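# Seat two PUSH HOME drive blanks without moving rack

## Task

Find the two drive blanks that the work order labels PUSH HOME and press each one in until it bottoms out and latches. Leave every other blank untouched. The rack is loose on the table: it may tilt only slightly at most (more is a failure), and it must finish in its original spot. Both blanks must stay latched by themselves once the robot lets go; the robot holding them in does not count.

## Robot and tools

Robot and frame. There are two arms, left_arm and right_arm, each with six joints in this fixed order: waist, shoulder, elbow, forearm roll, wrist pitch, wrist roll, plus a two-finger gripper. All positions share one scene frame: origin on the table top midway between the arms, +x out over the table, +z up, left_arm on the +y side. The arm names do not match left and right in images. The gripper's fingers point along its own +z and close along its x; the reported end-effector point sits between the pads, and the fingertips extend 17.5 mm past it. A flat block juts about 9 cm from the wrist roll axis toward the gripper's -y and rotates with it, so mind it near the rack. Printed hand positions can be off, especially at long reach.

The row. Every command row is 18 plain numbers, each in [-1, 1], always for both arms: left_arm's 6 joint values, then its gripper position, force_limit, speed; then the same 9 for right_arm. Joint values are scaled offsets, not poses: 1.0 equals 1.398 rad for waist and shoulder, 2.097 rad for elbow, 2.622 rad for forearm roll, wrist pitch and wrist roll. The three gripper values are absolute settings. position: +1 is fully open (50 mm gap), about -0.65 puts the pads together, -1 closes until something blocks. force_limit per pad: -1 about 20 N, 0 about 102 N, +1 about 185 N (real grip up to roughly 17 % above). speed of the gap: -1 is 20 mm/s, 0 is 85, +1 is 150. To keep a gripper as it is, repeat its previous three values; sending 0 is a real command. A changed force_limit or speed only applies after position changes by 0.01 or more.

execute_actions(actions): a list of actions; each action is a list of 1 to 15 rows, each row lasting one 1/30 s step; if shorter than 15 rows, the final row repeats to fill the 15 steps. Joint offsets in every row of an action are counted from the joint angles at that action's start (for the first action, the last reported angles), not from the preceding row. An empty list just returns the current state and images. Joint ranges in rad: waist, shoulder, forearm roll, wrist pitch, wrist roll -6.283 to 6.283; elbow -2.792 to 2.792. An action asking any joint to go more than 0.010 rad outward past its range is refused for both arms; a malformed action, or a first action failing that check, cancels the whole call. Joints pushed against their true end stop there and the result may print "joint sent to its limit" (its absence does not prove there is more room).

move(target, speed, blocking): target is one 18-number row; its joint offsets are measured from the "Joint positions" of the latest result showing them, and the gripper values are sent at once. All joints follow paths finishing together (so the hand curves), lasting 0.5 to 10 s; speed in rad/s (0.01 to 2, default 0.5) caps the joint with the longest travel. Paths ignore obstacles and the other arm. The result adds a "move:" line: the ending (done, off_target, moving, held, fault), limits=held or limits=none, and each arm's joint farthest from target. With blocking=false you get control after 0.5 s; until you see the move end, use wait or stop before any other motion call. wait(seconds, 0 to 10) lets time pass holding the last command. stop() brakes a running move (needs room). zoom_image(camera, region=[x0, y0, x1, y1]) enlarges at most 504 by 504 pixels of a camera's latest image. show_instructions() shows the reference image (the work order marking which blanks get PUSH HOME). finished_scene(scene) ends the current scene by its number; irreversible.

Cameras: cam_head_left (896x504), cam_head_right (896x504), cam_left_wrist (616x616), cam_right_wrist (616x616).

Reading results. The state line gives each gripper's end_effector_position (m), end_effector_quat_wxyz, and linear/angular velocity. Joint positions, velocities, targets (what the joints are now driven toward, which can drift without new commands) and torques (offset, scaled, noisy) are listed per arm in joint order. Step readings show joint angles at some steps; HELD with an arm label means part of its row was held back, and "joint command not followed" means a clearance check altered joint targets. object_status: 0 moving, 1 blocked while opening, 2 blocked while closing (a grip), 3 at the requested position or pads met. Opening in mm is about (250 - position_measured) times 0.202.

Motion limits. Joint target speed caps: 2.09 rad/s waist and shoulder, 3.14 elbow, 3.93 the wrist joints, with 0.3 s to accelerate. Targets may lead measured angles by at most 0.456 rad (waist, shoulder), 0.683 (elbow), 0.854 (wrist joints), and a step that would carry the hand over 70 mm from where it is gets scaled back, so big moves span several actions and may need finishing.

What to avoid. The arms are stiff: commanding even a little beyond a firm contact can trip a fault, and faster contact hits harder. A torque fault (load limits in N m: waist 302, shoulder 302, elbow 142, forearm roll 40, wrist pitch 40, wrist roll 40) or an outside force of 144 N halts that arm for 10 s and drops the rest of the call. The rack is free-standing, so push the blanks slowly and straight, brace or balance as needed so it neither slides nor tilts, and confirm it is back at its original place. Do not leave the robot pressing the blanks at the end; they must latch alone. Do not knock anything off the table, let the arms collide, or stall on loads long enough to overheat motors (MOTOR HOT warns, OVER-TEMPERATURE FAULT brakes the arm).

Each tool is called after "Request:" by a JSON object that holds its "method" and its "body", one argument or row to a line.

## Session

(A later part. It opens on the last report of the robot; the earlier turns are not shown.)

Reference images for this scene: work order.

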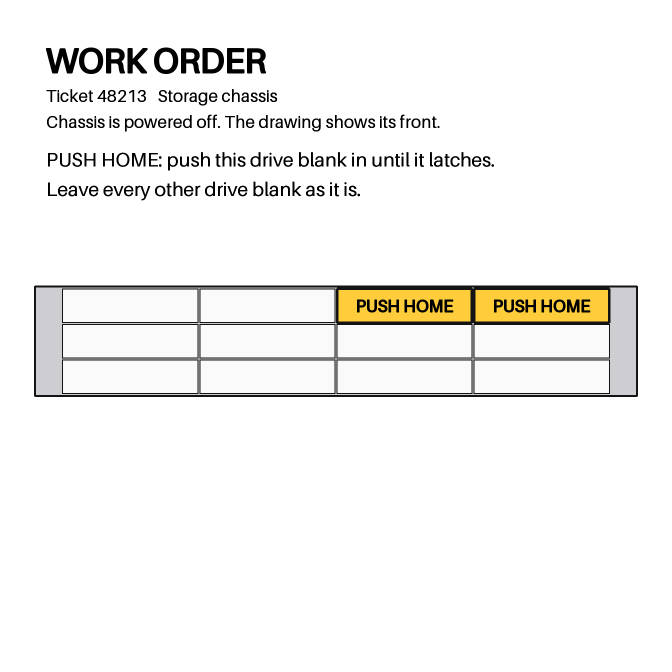

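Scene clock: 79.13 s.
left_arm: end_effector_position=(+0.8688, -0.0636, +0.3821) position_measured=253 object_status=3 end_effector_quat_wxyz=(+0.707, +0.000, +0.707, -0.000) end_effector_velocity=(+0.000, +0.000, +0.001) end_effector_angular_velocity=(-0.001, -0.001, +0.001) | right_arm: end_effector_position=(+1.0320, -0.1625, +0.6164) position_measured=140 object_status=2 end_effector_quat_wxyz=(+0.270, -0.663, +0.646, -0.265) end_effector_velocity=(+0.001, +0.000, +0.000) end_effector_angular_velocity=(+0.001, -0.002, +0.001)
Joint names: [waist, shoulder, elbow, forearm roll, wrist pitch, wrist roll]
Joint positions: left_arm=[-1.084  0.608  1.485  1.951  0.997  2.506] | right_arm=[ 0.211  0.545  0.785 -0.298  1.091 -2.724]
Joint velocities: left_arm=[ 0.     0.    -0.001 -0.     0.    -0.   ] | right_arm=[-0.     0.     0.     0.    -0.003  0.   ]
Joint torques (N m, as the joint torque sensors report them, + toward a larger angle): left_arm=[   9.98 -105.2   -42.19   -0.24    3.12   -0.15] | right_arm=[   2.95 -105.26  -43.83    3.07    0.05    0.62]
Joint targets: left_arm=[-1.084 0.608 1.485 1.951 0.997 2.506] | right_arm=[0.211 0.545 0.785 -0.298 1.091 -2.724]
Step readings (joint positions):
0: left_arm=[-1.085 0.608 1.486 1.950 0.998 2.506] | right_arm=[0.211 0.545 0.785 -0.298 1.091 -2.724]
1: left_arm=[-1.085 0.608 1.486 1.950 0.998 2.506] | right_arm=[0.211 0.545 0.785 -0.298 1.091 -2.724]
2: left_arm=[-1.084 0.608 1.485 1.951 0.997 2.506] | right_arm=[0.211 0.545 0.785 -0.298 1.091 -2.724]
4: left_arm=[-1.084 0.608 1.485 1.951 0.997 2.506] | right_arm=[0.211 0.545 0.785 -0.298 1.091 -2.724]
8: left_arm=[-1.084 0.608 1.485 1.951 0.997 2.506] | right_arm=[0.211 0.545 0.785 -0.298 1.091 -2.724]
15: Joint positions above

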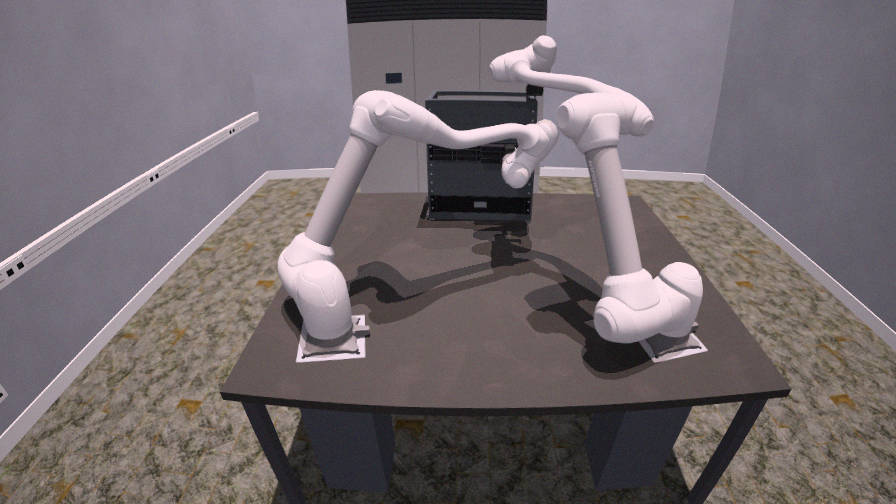

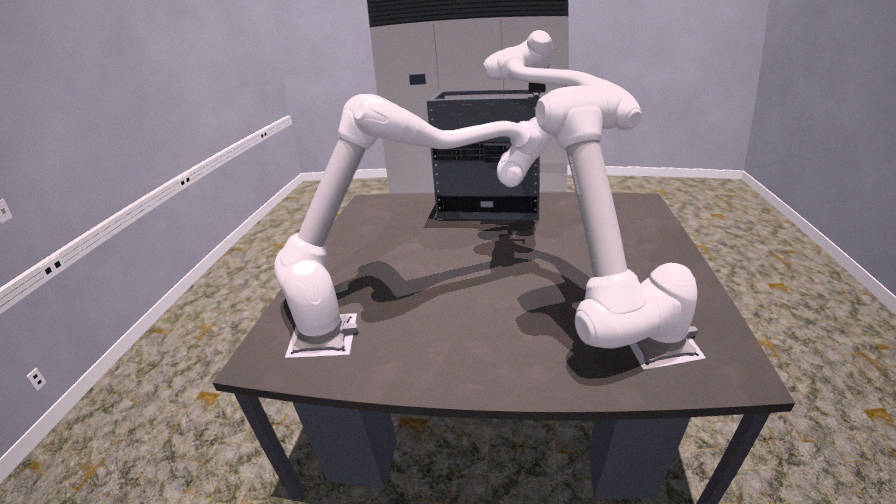

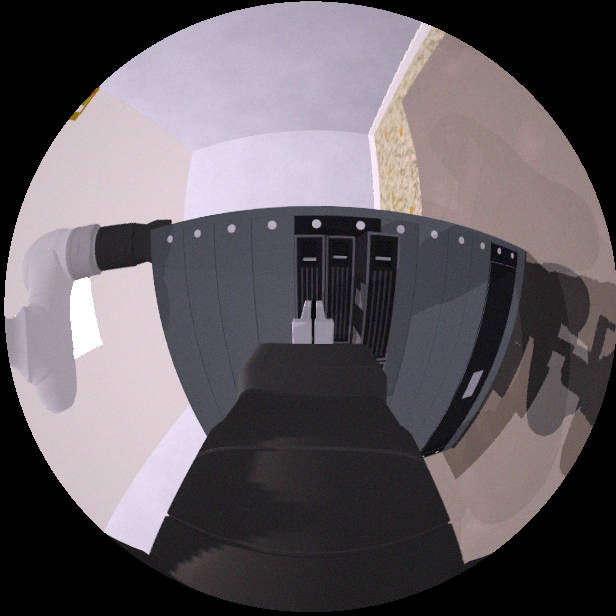

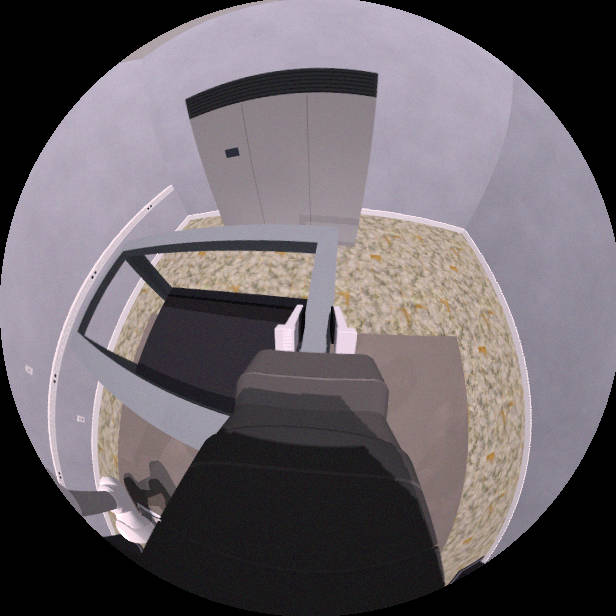

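Request:
{"method": "execute_actions", "body": {
  "actions": [
    [[0.00074,0.00056,-0.00063,0.00016,-0.00039,0.0001,-1,0,1, 0,0,0,0,0,0,-1,0.3,-0.8]]
  ]
}}

Request:
{"method": "execute_actions", "body": {
  "actions": [
    [[0.00074,0.00056,-0.00063,0.00016,-0.00039,0.0001,-1,0,1, 0,0,0,0,0,0,-1,0.3,-0.8]]
  ]
}}

Request:
{"method": "zoom_image", "body": {
  "camera": "cam_left_wrist",
  "region": [270,210,410,350]
}}

Scene clock: 81.20 s.
left_arm: end_effector_position=(+0.8698, -0.0634, +0.3820) position_measured=253 object_status=3 end_effector_quat_wxyz=(+0.707, +0.000, +0.707, -0.000) end_effector_velocity=(-0.000, +0.000, -0.000) end_effector_angular_velocity=(+0.001, -0.000, +0.001) | right_arm: end_effector_position=(+1.0320, -0.1625, +0.6164) position_measured=140 object_status=2 end_effector_quat_wxyz=(+0.270, -0.663, +0.646, -0.265) end_effector_velocity=(+0.000, -0.000, +0.000) end_effector_angular_velocity=(-0.001, -0.000, -0.000)
Joint names: [waist, shoulder, elbow, forearm roll, wrist pitch, wrist roll]
Joint positions: left_arm=[-1.083  0.609  1.484  1.951  0.996  2.506] | right_arm=[ 0.211  0.545  0.785 -0.298  1.091 -2.724]
Joint velocities: left_arm=[-0.     0.     0.    -0.     0.001  0.   ] | right_arm=[ 0.     0.    -0.    -0.001  0.    -0.   ]
Joint torques (N m, as the joint torque sensors report them, + toward a larger angle): left_arm=[   5.51 -104.74  -44.35    0.33    2.03   -0.17] | right_arm=[   5.61 -106.46  -43.5     3.02    0.45    0.56]
Joint targets: left_arm=[-1.083 0.609 1.484 1.951 0.996 2.506] | right_arm=[0.211 0.545 0.785 -0.298 1.091 -2.724]
Step readings (joint positions):
0: left_arm=[-1.084 0.608 1.485 1.951 0.997 2.506] | right_arm=[0.211 0.545 0.785 -0.298 1.091 -2.724]
1: left_arm=[-1.084 0.608 1.485 1.951 0.997 2.506] | right_arm=[0.211 0.545 0.785 -0.298 1.091 -2.724]
2: left_arm=[-1.083 0.609 1.484 1.951 0.997 2.506] | right_arm=[0.211 0.545 0.785 -0.298 1.091 -2.724]
4: left_arm=[-1.083 0.609 1.484 1.951 0.996 2.506] | right_arm=[0.211 0.545 0.785 -0.298 1.091 -2.724]
8: left_arm=[-1.083 0.609 1.484 1.951 0.996 2.506] | right_arm=[0.211 0.545 0.785 -0.298 1.091 -2.724]
15: Joint positions above

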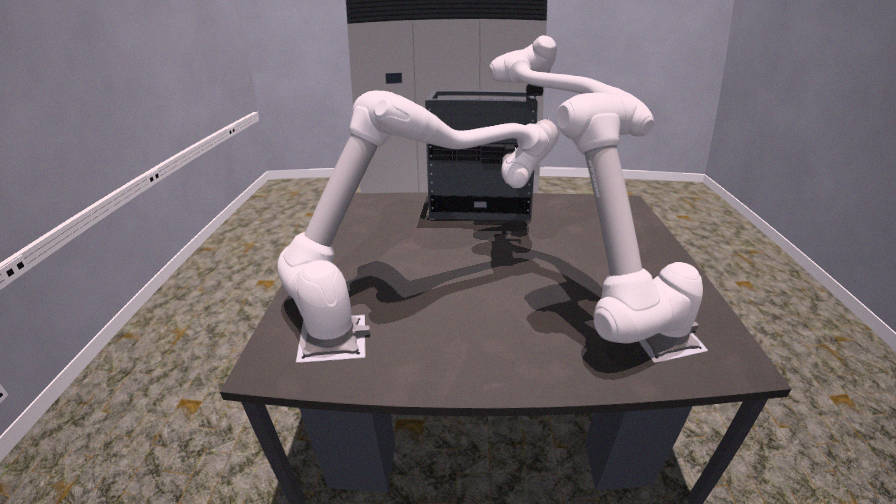

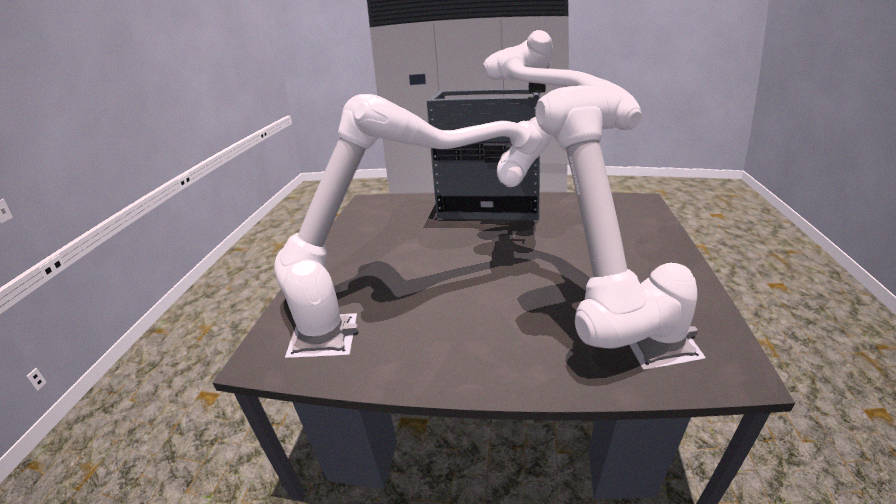

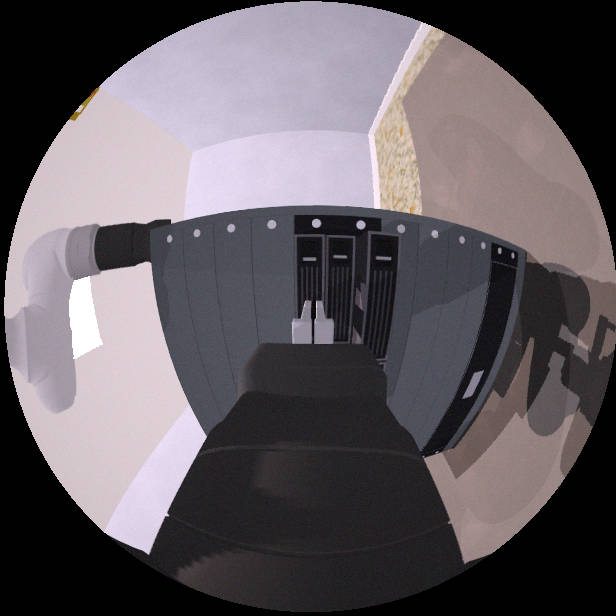

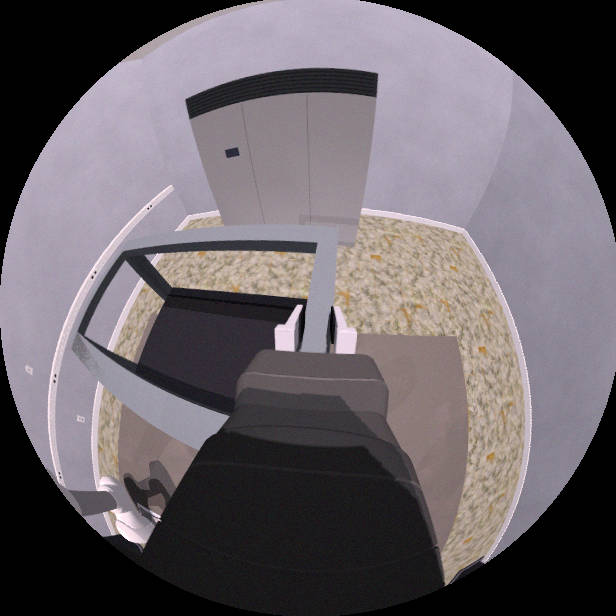

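Scene clock: 81.70 s.
left_arm: end_effector_position=(+0.8708, -0.0633, +0.3820) position_measured=253 object_status=3 end_effector_quat_wxyz=(+0.707, +0.000, +0.707, -0.000) end_effector_velocity=(+0.000, +0.000, +0.001) end_effector_angular_velocity=(+0.001, -0.002, +0.002) | right_arm: end_effector_position=(+1.0320, -0.1625, +0.6164) position_measured=140 object_status=2 end_effector_quat_wxyz=(+0.270, -0.663, +0.646, -0.265) end_effector_velocity=(+0.000, +0.000, +0.001) end_effector_angular_velocity=(+0.002, -0.002, +0.000)
Joint names: [waist, shoulder, elbow, forearm roll, wrist pitch, wrist roll]
Joint positions: left_arm=[-1.082  0.61   1.482  1.952  0.995  2.507] | right_arm=[ 0.211  0.545  0.785 -0.298  1.091 -2.724]
Joint velocities: left_arm=[-0.     0.    -0.001  0.     0.002  0.001] | right_arm=[ 0.    -0.    -0.     0.001 -0.002  0.001]
Joint torques (N m, as the joint torque sensors report them, + toward a larger angle): left_arm=[   9.47 -104.67  -42.74   -0.24    2.83   -0.14] | right_arm=[   3.74 -105.96  -43.88    2.81    0.18    0.29]
Joint targets: left_arm=[-1.082 0.610 1.482 1.952 0.995 2.507] | right_arm=[0.211 0.545 0.785 -0.298 1.091 -2.724]
Step readings (joint positions):
0: left_arm=[-1.083 0.609 1.484 1.951 0.996 2.506] | right_arm=[0.211 0.545 0.785 -0.298 1.091 -2.724]
1: left_arm=[-1.083 0.609 1.483 1.951 0.996 2.506] | right_arm=[0.211 0.545 0.785 -0.298 1.091 -2.724]
2: left_arm=[-1.082 0.610 1.483 1.952 0.995 2.507] | right_arm=[0.211 0.545 0.785 -0.298 1.091 -2.724]
4: left_arm=[-1.082 0.610 1.482 1.952 0.995 2.507] | right_arm=[0.211 0.545 0.785 -0.298 1.091 -2.724]
8: left_arm=[-1.082 0.610 1.482 1.952 0.995 2.507] | right_arm=[0.211 0.545 0.785 -0.298 1.091 -2.724]
15: Joint positions above

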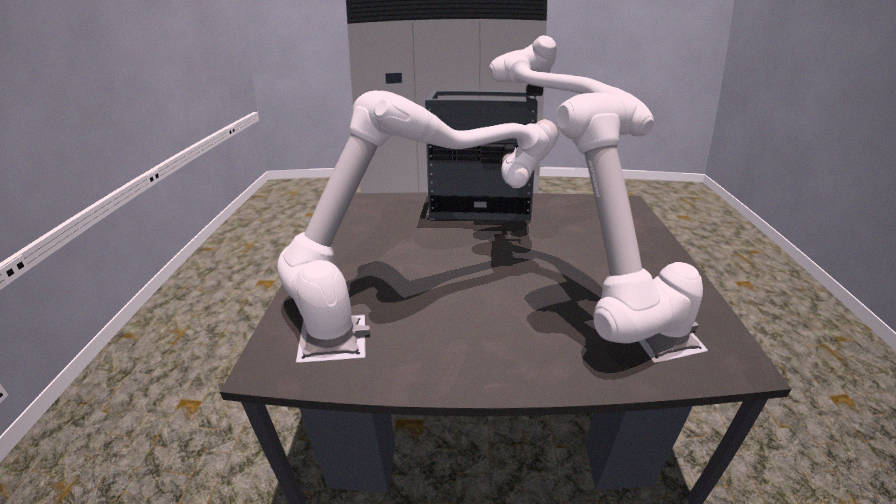

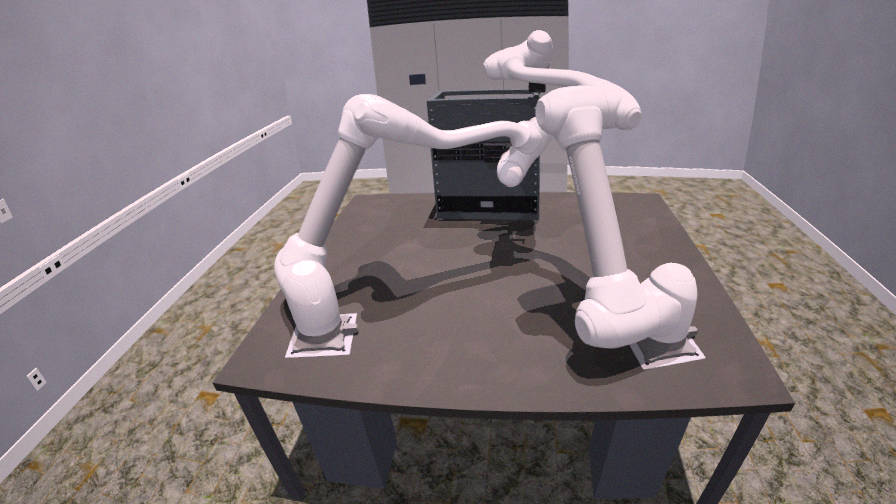

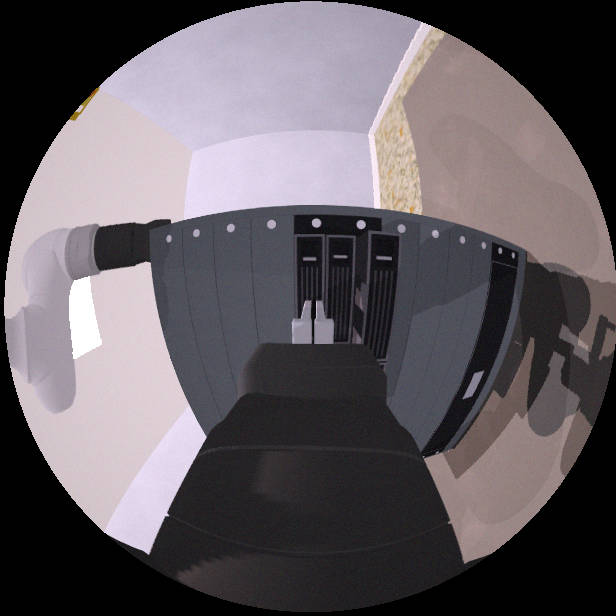

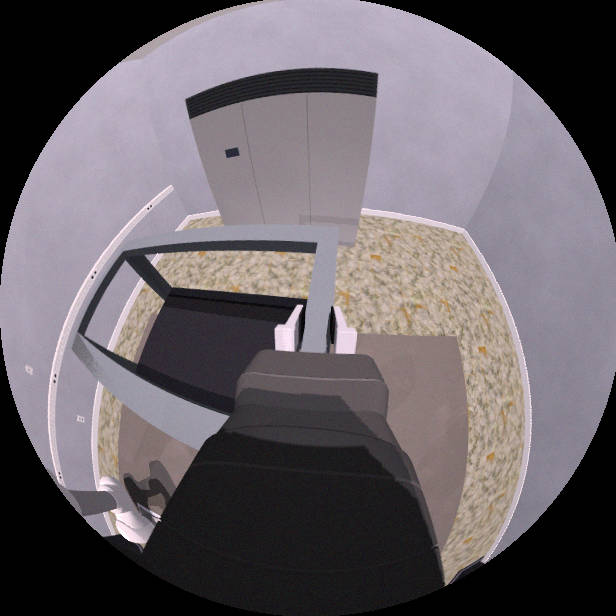

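Region (270, 210, 410, 350) of cam_left_wrist's 616x616 image, scaled by 3.600, with more detail than that image has.

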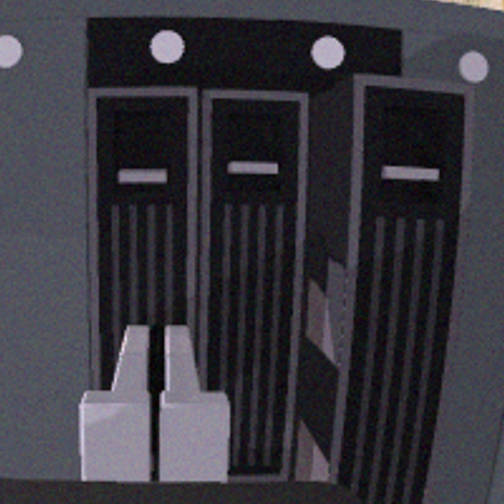

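Request:
{"method": "execute_actions", "body": {
  "actions": [
    [[0.00074,0.00056,-0.00063,0.00016,-0.00039,0.0001,-1,0,1, 0,0,0,0,0,0,-1,0.3,-0.8]]
  ]
}}

Request:
{"method": "execute_actions", "body": {
  "actions": [
    [[0.00074,0.00056,-0.00063,0.00016,-0.00039,0.0001,-1,0,1, 0,0,0,0,0,0,-1,0.3,-0.8]]
  ]
}}

Scene clock: 83.17 s.
left_arm: end_effector_position=(+0.8718, -0.0631, +0.3820) position_measured=253 object_status=3 end_effector_quat_wxyz=(+0.707, +0.000, +0.707, -0.000) end_effector_velocity=(+0.000, -0.000, +0.001) end_effector_angular_velocity=(+0.000, -0.001, +0.000) | right_arm: end_effector_position=(+1.0320, -0.1625, +0.6164) position_measured=140 object_status=2 end_effector_quat_wxyz=(+0.270, -0.663, +0.646, -0.265) end_effector_velocity=(-0.000, +0.000, -0.001) end_effector_angular_velocity=(+0.001, +0.002, +0.000)
Joint names: [waist, shoulder, elbow, forearm roll, wrist pitch, wrist roll]
Joint positions: left_arm=[-1.081  0.611  1.481  1.952  0.994  2.507] | right_arm=[ 0.211  0.545  0.785 -0.298  1.091 -2.724]
Joint velocities: left_arm=[ 0.    -0.    -0.001  0.     0.     0.001] | right_arm=[-0.     0.     0.001  0.001  0.     0.   ]
Joint torques (N m, as the joint torque sensors report them, + toward a larger angle): left_arm=[   4.58 -104.42  -43.36    0.41    2.3    -0.21] | right_arm=[   5.11 -104.75  -43.71    3.25    0.06    0.35]
Joint targets: left_arm=[-1.081 0.611 1.481 1.952 0.994 2.507] | right_arm=[0.211 0.545 0.785 -0.298 1.091 -2.724]
Step readings (joint positions):
0: left_arm=[-1.082 0.610 1.482 1.952 0.995 2.507] | right_arm=[0.211 0.545 0.785 -0.298 1.091 -2.724]
1: left_arm=[-1.082 0.610 1.482 1.952 0.995 2.507] | right_arm=[0.211 0.545 0.785 -0.298 1.091 -2.724]
2: left_arm=[-1.081 0.610 1.481 1.952 0.994 2.507] | right_arm=[0.211 0.545 0.785 -0.298 1.091 -2.724]
4: left_arm=[-1.081 0.611 1.481 1.952 0.994 2.507] | right_arm=[0.211 0.545 0.785 -0.298 1.091 -2.724]
8: left_arm=[-1.081 0.611 1.481 1.952 0.994 2.507] | right_arm=[0.211 0.545 0.785 -0.298 1.091 -2.724]
15: Joint positions above

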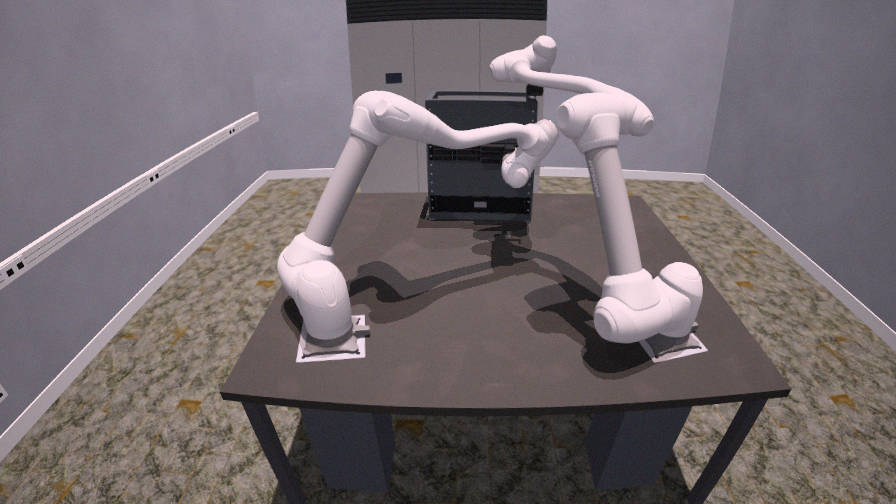

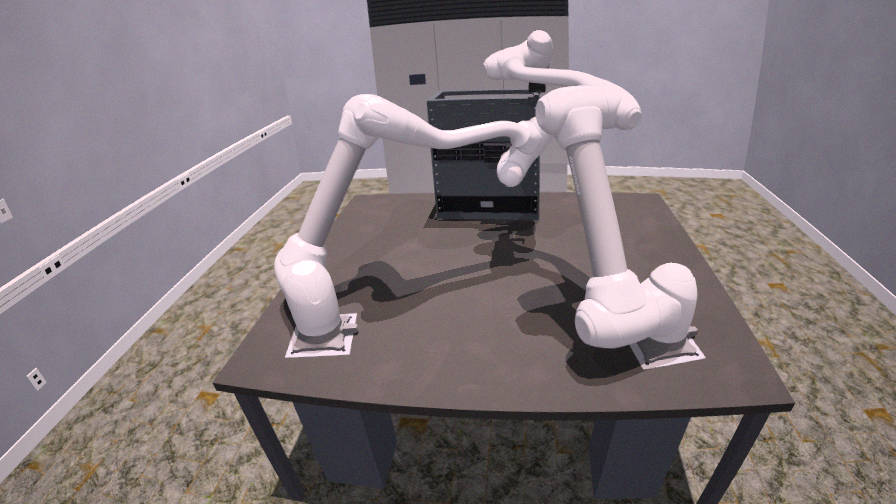

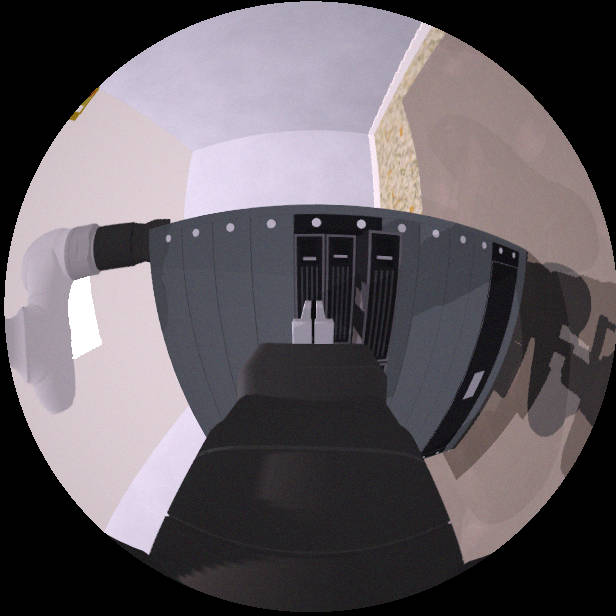

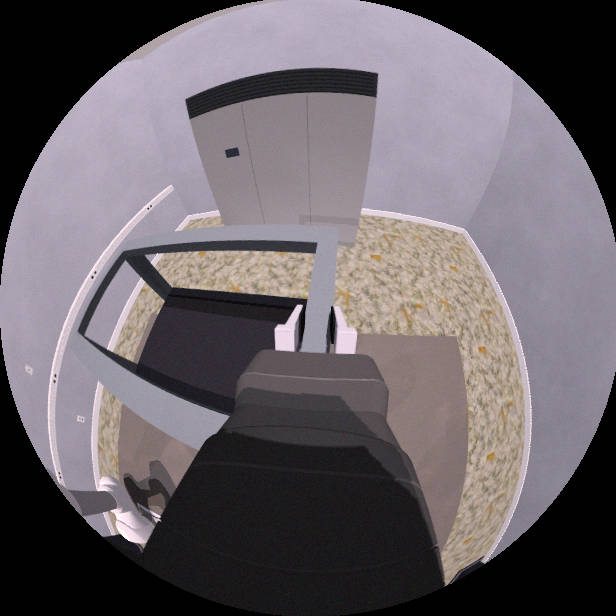

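Scene clock: 83.67 s.
left_arm: end_effector_position=(+0.8728, -0.0630, +0.3820) position_measured=253 object_status=3 end_effector_quat_wxyz=(+0.707, +0.000, +0.707, -0.000) end_effector_velocity=(+0.000, +0.000, -0.001) end_effector_angular_velocity=(+0.002, +0.000, +0.000) | right_arm: end_effector_position=(+1.0320, -0.1625, +0.6164) position_measured=140 object_status=2 end_effector_quat_wxyz=(+0.270, -0.663, +0.646, -0.265) end_effector_velocity=(-0.000, -0.000, -0.001) end_effector_angular_velocity=(-0.000, +0.002, -0.000)
Joint names: [waist, shoulder, elbow, forearm roll, wrist pitch, wrist roll]
Joint positions: left_arm=[-1.08   0.611  1.48   1.953  0.993  2.507] | right_arm=[ 0.211  0.545  0.785 -0.298  1.091 -2.724]
Joint velocities: left_arm=[ 0.     0.     0.001 -0.     0.     0.001] | right_arm=[-0.    -0.     0.     0.001  0.002 -0.   ]
Joint torques (N m, as the joint torque sensors report them, + toward a larger angle): left_arm=[   8.94 -105.92  -42.69   -0.11    3.29   -0.05] | right_arm=[   4.63 -105.06  -43.54    3.12    0.11    0.27]
Joint targets: left_arm=[-1.080 0.611 1.480 1.953 0.993 2.507] | right_arm=[0.211 0.545 0.785 -0.298 1.091 -2.724]
Step readings (joint positions):
0: left_arm=[-1.081 0.611 1.481 1.952 0.994 2.507] | right_arm=[0.211 0.545 0.785 -0.298 1.091 -2.724]
1: left_arm=[-1.081 0.611 1.481 1.952 0.994 2.507] | right_arm=[0.211 0.545 0.785 -0.298 1.091 -2.724]
2: left_arm=[-1.080 0.611 1.480 1.952 0.993 2.507] | right_arm=[0.211 0.545 0.785 -0.298 1.091 -2.724]
4: left_arm=[-1.080 0.611 1.480 1.953 0.993 2.507] | right_arm=[0.211 0.545 0.785 -0.298 1.091 -2.724]
8: left_arm=[-1.080 0.611 1.480 1.953 0.993 2.507] | right_arm=[0.211 0.545 0.785 -0.298 1.091 -2.724]
15: Joint positions above

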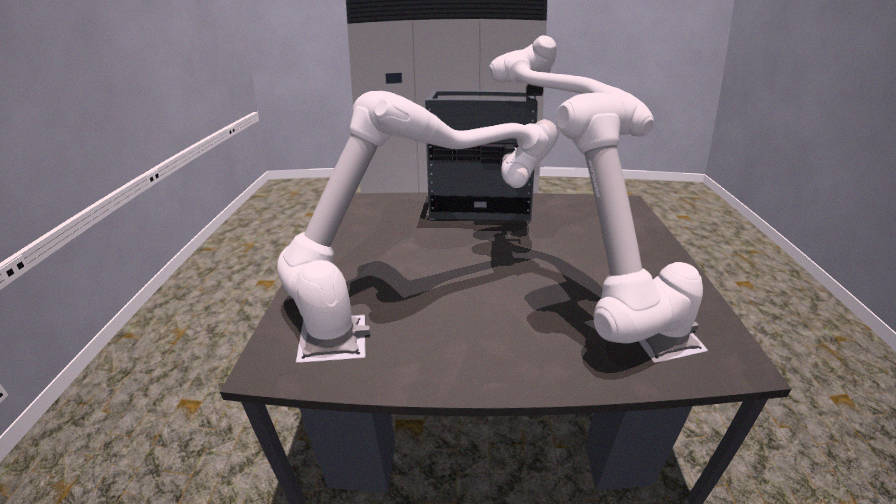

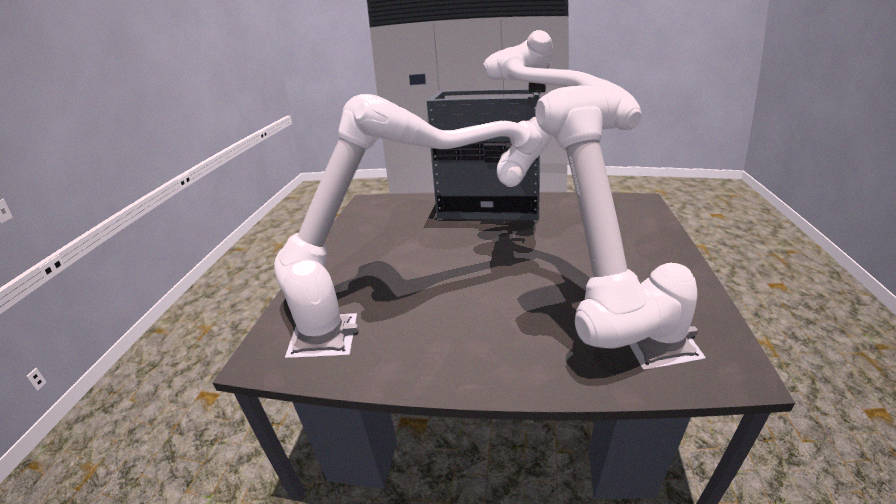

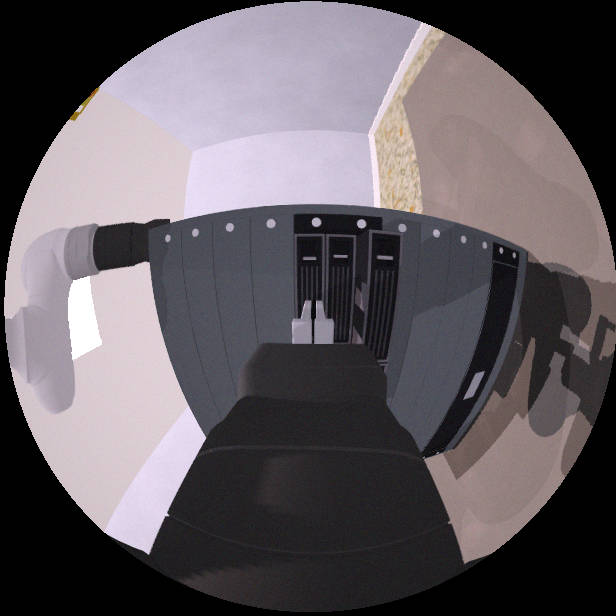

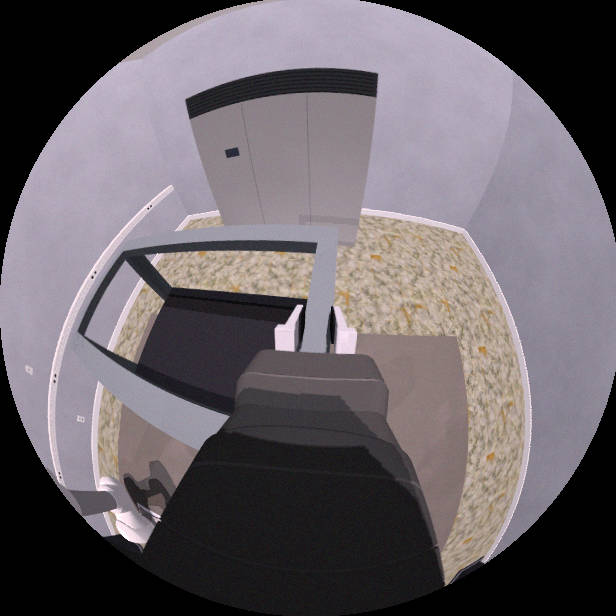

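Request:
{"method": "execute_actions", "body": {
  "actions": [
    [[0.00074,0.00056,-0.00063,0.00016,-0.00039,0.0001,-1,0,1, 0,0,0,0,0,0,-1,0.3,-0.8]]
  ]
}}

Request:
{"method": "execute_actions", "body": {
  "actions": [
    [[0.00074,0.00056,-0.00063,0.00016,-0.00039,0.0001,-1,0,1, 0,0,0,0,0,0,-1,0.3,-0.8]]
  ]
}}

Request:
{"method": "zoom_image", "body": {
  "camera": "cam_left_wrist",
  "region": [270,210,410,350]
}}

Scene clock: 85.50 s.
left_arm: end_effector_position=(+0.8738, -0.0628, +0.3820) position_measured=253 object_status=3 end_effector_quat_wxyz=(+0.707, +0.000, +0.707, -0.000) end_effector_velocity=(-0.000, -0.001, -0.000) end_effector_angular_velocity=(+0.001, +0.001, -0.001) | right_arm: end_effector_position=(+1.0320, -0.1625, +0.6164) position_measured=140 object_status=2 end_effector_quat_wxyz=(+0.270, -0.663, +0.646, -0.265) end_effector_velocity=(-0.000, +0.000, +0.000) end_effector_angular_velocity=(+0.001, +0.000, -0.000)
Joint names: [waist, shoulder, elbow, forearm roll, wrist pitch, wrist roll]
Joint positions: left_arm=[-1.079  0.612  1.478  1.953  0.992  2.507] | right_arm=[ 0.211  0.545  0.785 -0.298  1.091 -2.724]
Joint velocities: left_arm=[-0.     0.    -0.001 -0.    -0.001  0.002] | right_arm=[ 0.    -0.    -0.     0.001  0.     0.   ]
Joint torques (N m, as the joint torque sensors report them, + toward a larger angle): left_arm=[   5.78 -104.05  -44.07    0.95    1.74   -0.18] | right_arm=[   3.34 -105.72  -43.43    2.98    0.15    0.48]
Joint targets: left_arm=[-1.079 0.612 1.478 1.953 0.992 2.507] | right_arm=[0.211 0.545 0.785 -0.298 1.091 -2.724]
Step readings (joint positions):
0: left_arm=[-1.080 0.611 1.480 1.953 0.993 2.507] | right_arm=[0.211 0.545 0.785 -0.298 1.091 -2.724]
1: left_arm=[-1.079 0.612 1.479 1.953 0.993 2.507] | right_arm=[0.211 0.545 0.785 -0.298 1.091 -2.724]
2: left_arm=[-1.079 0.612 1.479 1.953 0.992 2.507] | right_arm=[0.211 0.545 0.785 -0.298 1.091 -2.724]
4: left_arm=[-1.079 0.612 1.478 1.953 0.992 2.507] | right_arm=[0.211 0.545 0.785 -0.298 1.091 -2.724]
8: left_arm=[-1.079 0.612 1.478 1.953 0.992 2.507] | right_arm=[0.211 0.545 0.785 -0.298 1.091 -2.724]
15: Joint positions above

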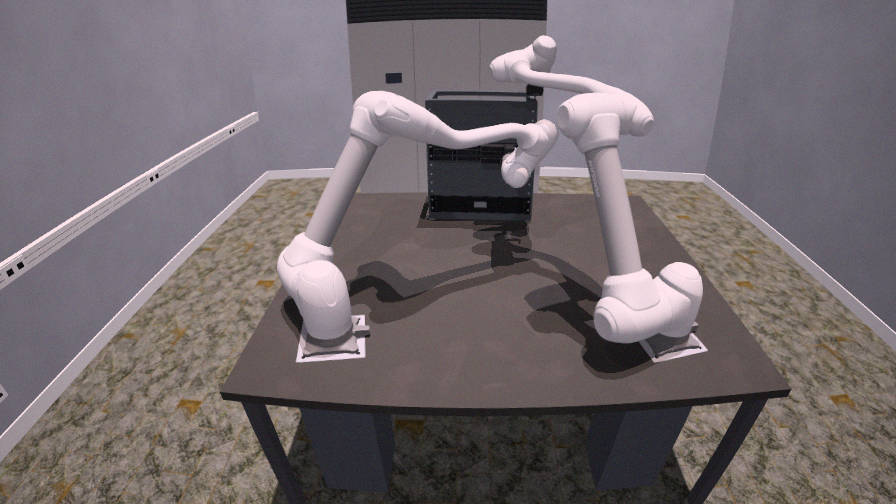

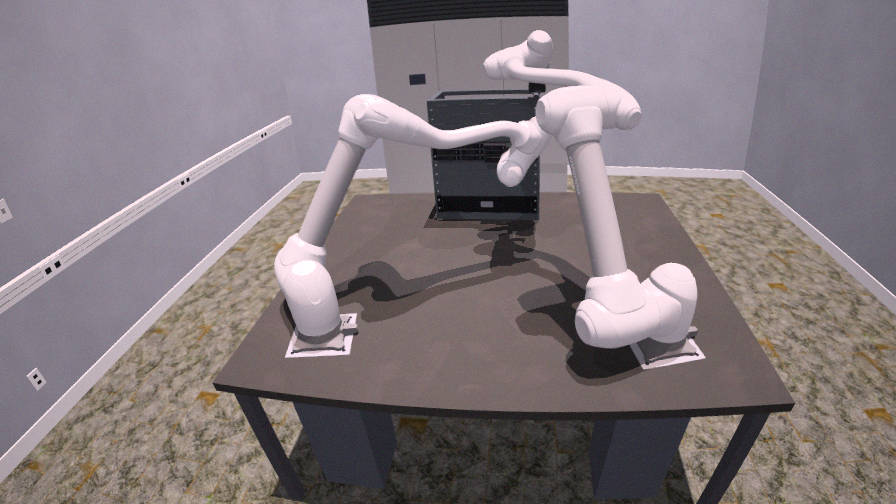

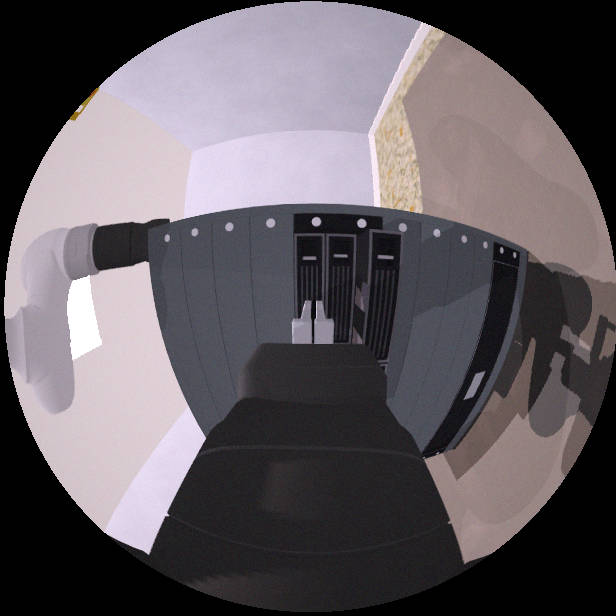

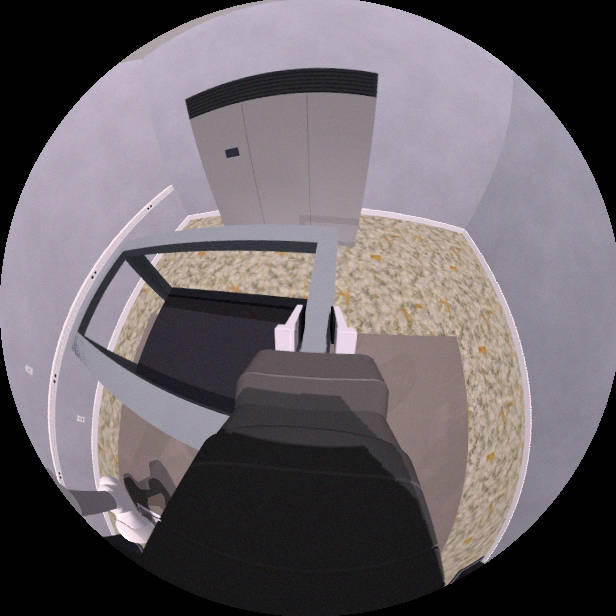

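Scene clock: 86.00 s.
left_arm: end_effector_position=(+0.8748, -0.0627, +0.3820) position_measured=253 object_status=3 end_effector_quat_wxyz=(+0.707, +0.000, +0.707, -0.000) end_effector_velocity=(+0.000, +0.000, +0.000) end_effector_angular_velocity=(-0.002, -0.001, +0.001) | right_arm: end_effector_position=(+1.0320, -0.1625, +0.6164) position_measured=140 object_status=2 end_effector_quat_wxyz=(+0.270, -0.663, +0.646, -0.265) end_effector_velocity=(+0.000, +0.000, -0.000) end_effector_angular_velocity=(+0.001, -0.001, +0.001)
Joint names: [waist, shoulder, elbow, forearm roll, wrist pitch, wrist roll]
Joint positions: left_arm=[-1.078  0.613  1.477  1.953  0.991  2.508] | right_arm=[ 0.211  0.545  0.785 -0.298  1.091 -2.724]
Joint velocities: left_arm=[ 0.     0.    -0.    -0.     0.001 -0.001] | right_arm=[ 0.    -0.     0.001  0.001 -0.002 -0.   ]
Joint torques (N m, as the joint torque sensors report them, + toward a larger angle): left_arm=[  18.13 -100.62  -47.47    0.24    2.04   -0.16] | right_arm=[   5.57 -109.15  -42.87    3.65    0.9     0.44]
Joint targets: left_arm=[-1.078 0.613 1.477 1.953 0.991 2.508] | right_arm=[0.211 0.545 0.785 -0.298 1.091 -2.724]
Step readings (joint positions):
0: left_arm=[-1.079 0.612 1.478 1.953 0.992 2.507] | right_arm=[0.211 0.545 0.785 -0.298 1.091 -2.724]
1: left_arm=[-1.078 0.612 1.478 1.953 0.992 2.507] | right_arm=[0.211 0.545 0.785 -0.298 1.091 -2.724]
2: left_arm=[-1.078 0.613 1.477 1.953 0.991 2.508] | right_arm=[0.211 0.545 0.785 -0.298 1.091 -2.724]
4: left_arm=[-1.078 0.613 1.477 1.953 0.991 2.508] | right_arm=[0.211 0.545 0.785 -0.298 1.091 -2.724]
8: left_arm=[-1.078 0.613 1.477 1.953 0.991 2.508] | right_arm=[0.211 0.545 0.785 -0.298 1.091 -2.724]
15: Joint positions above

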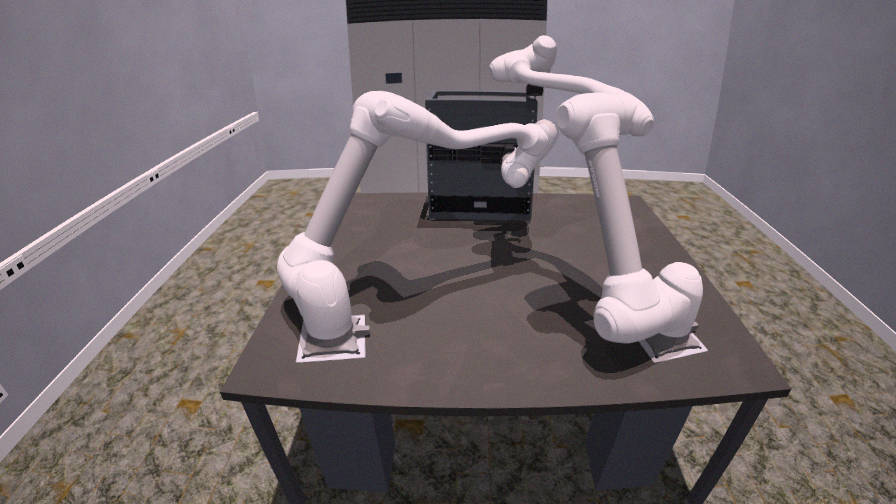

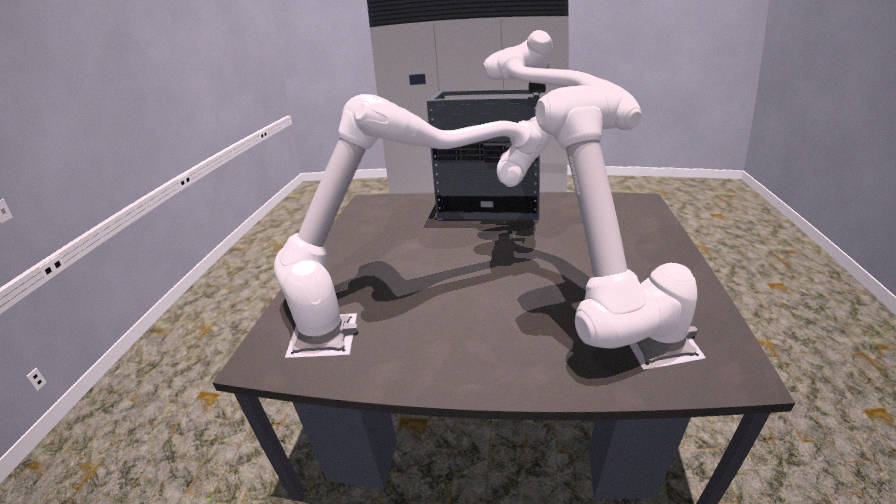

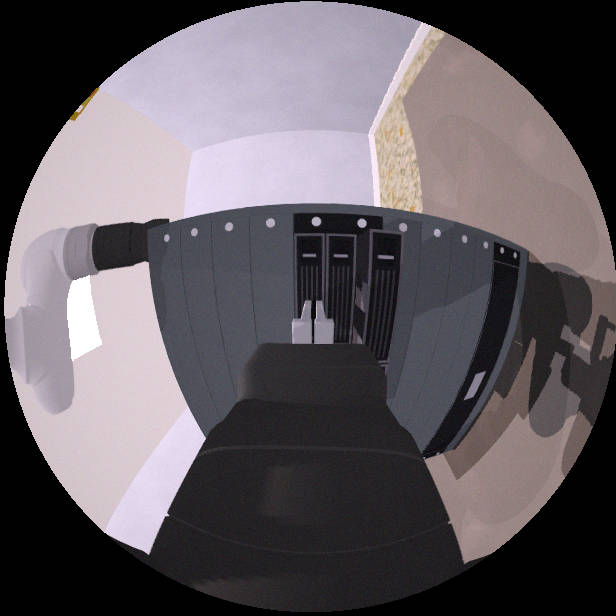

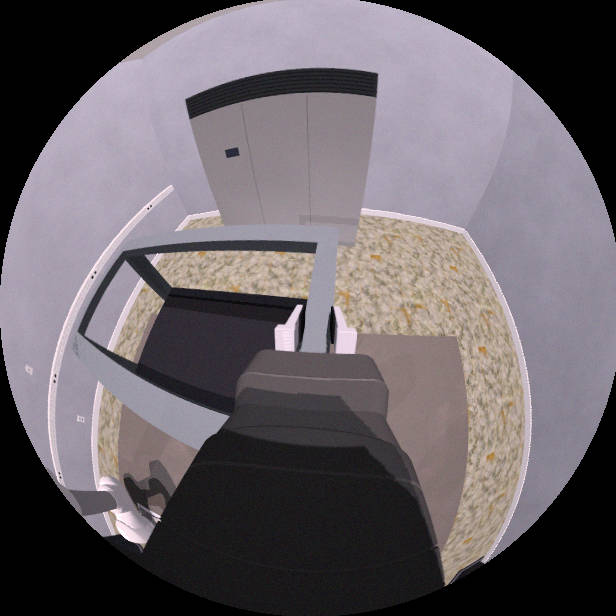

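Region (270, 210, 410, 350) of cam_left_wrist's 616x616 image, scaled by 3.600, with more detail than that image has.

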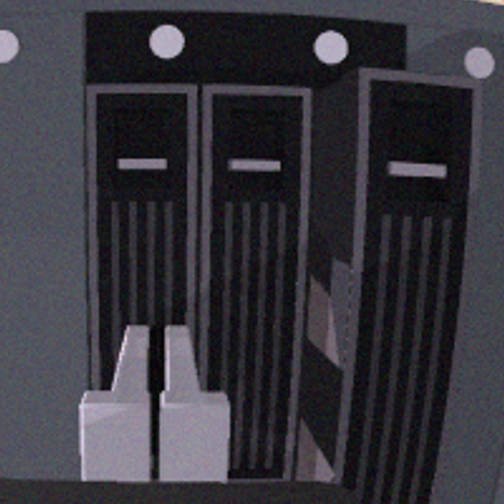

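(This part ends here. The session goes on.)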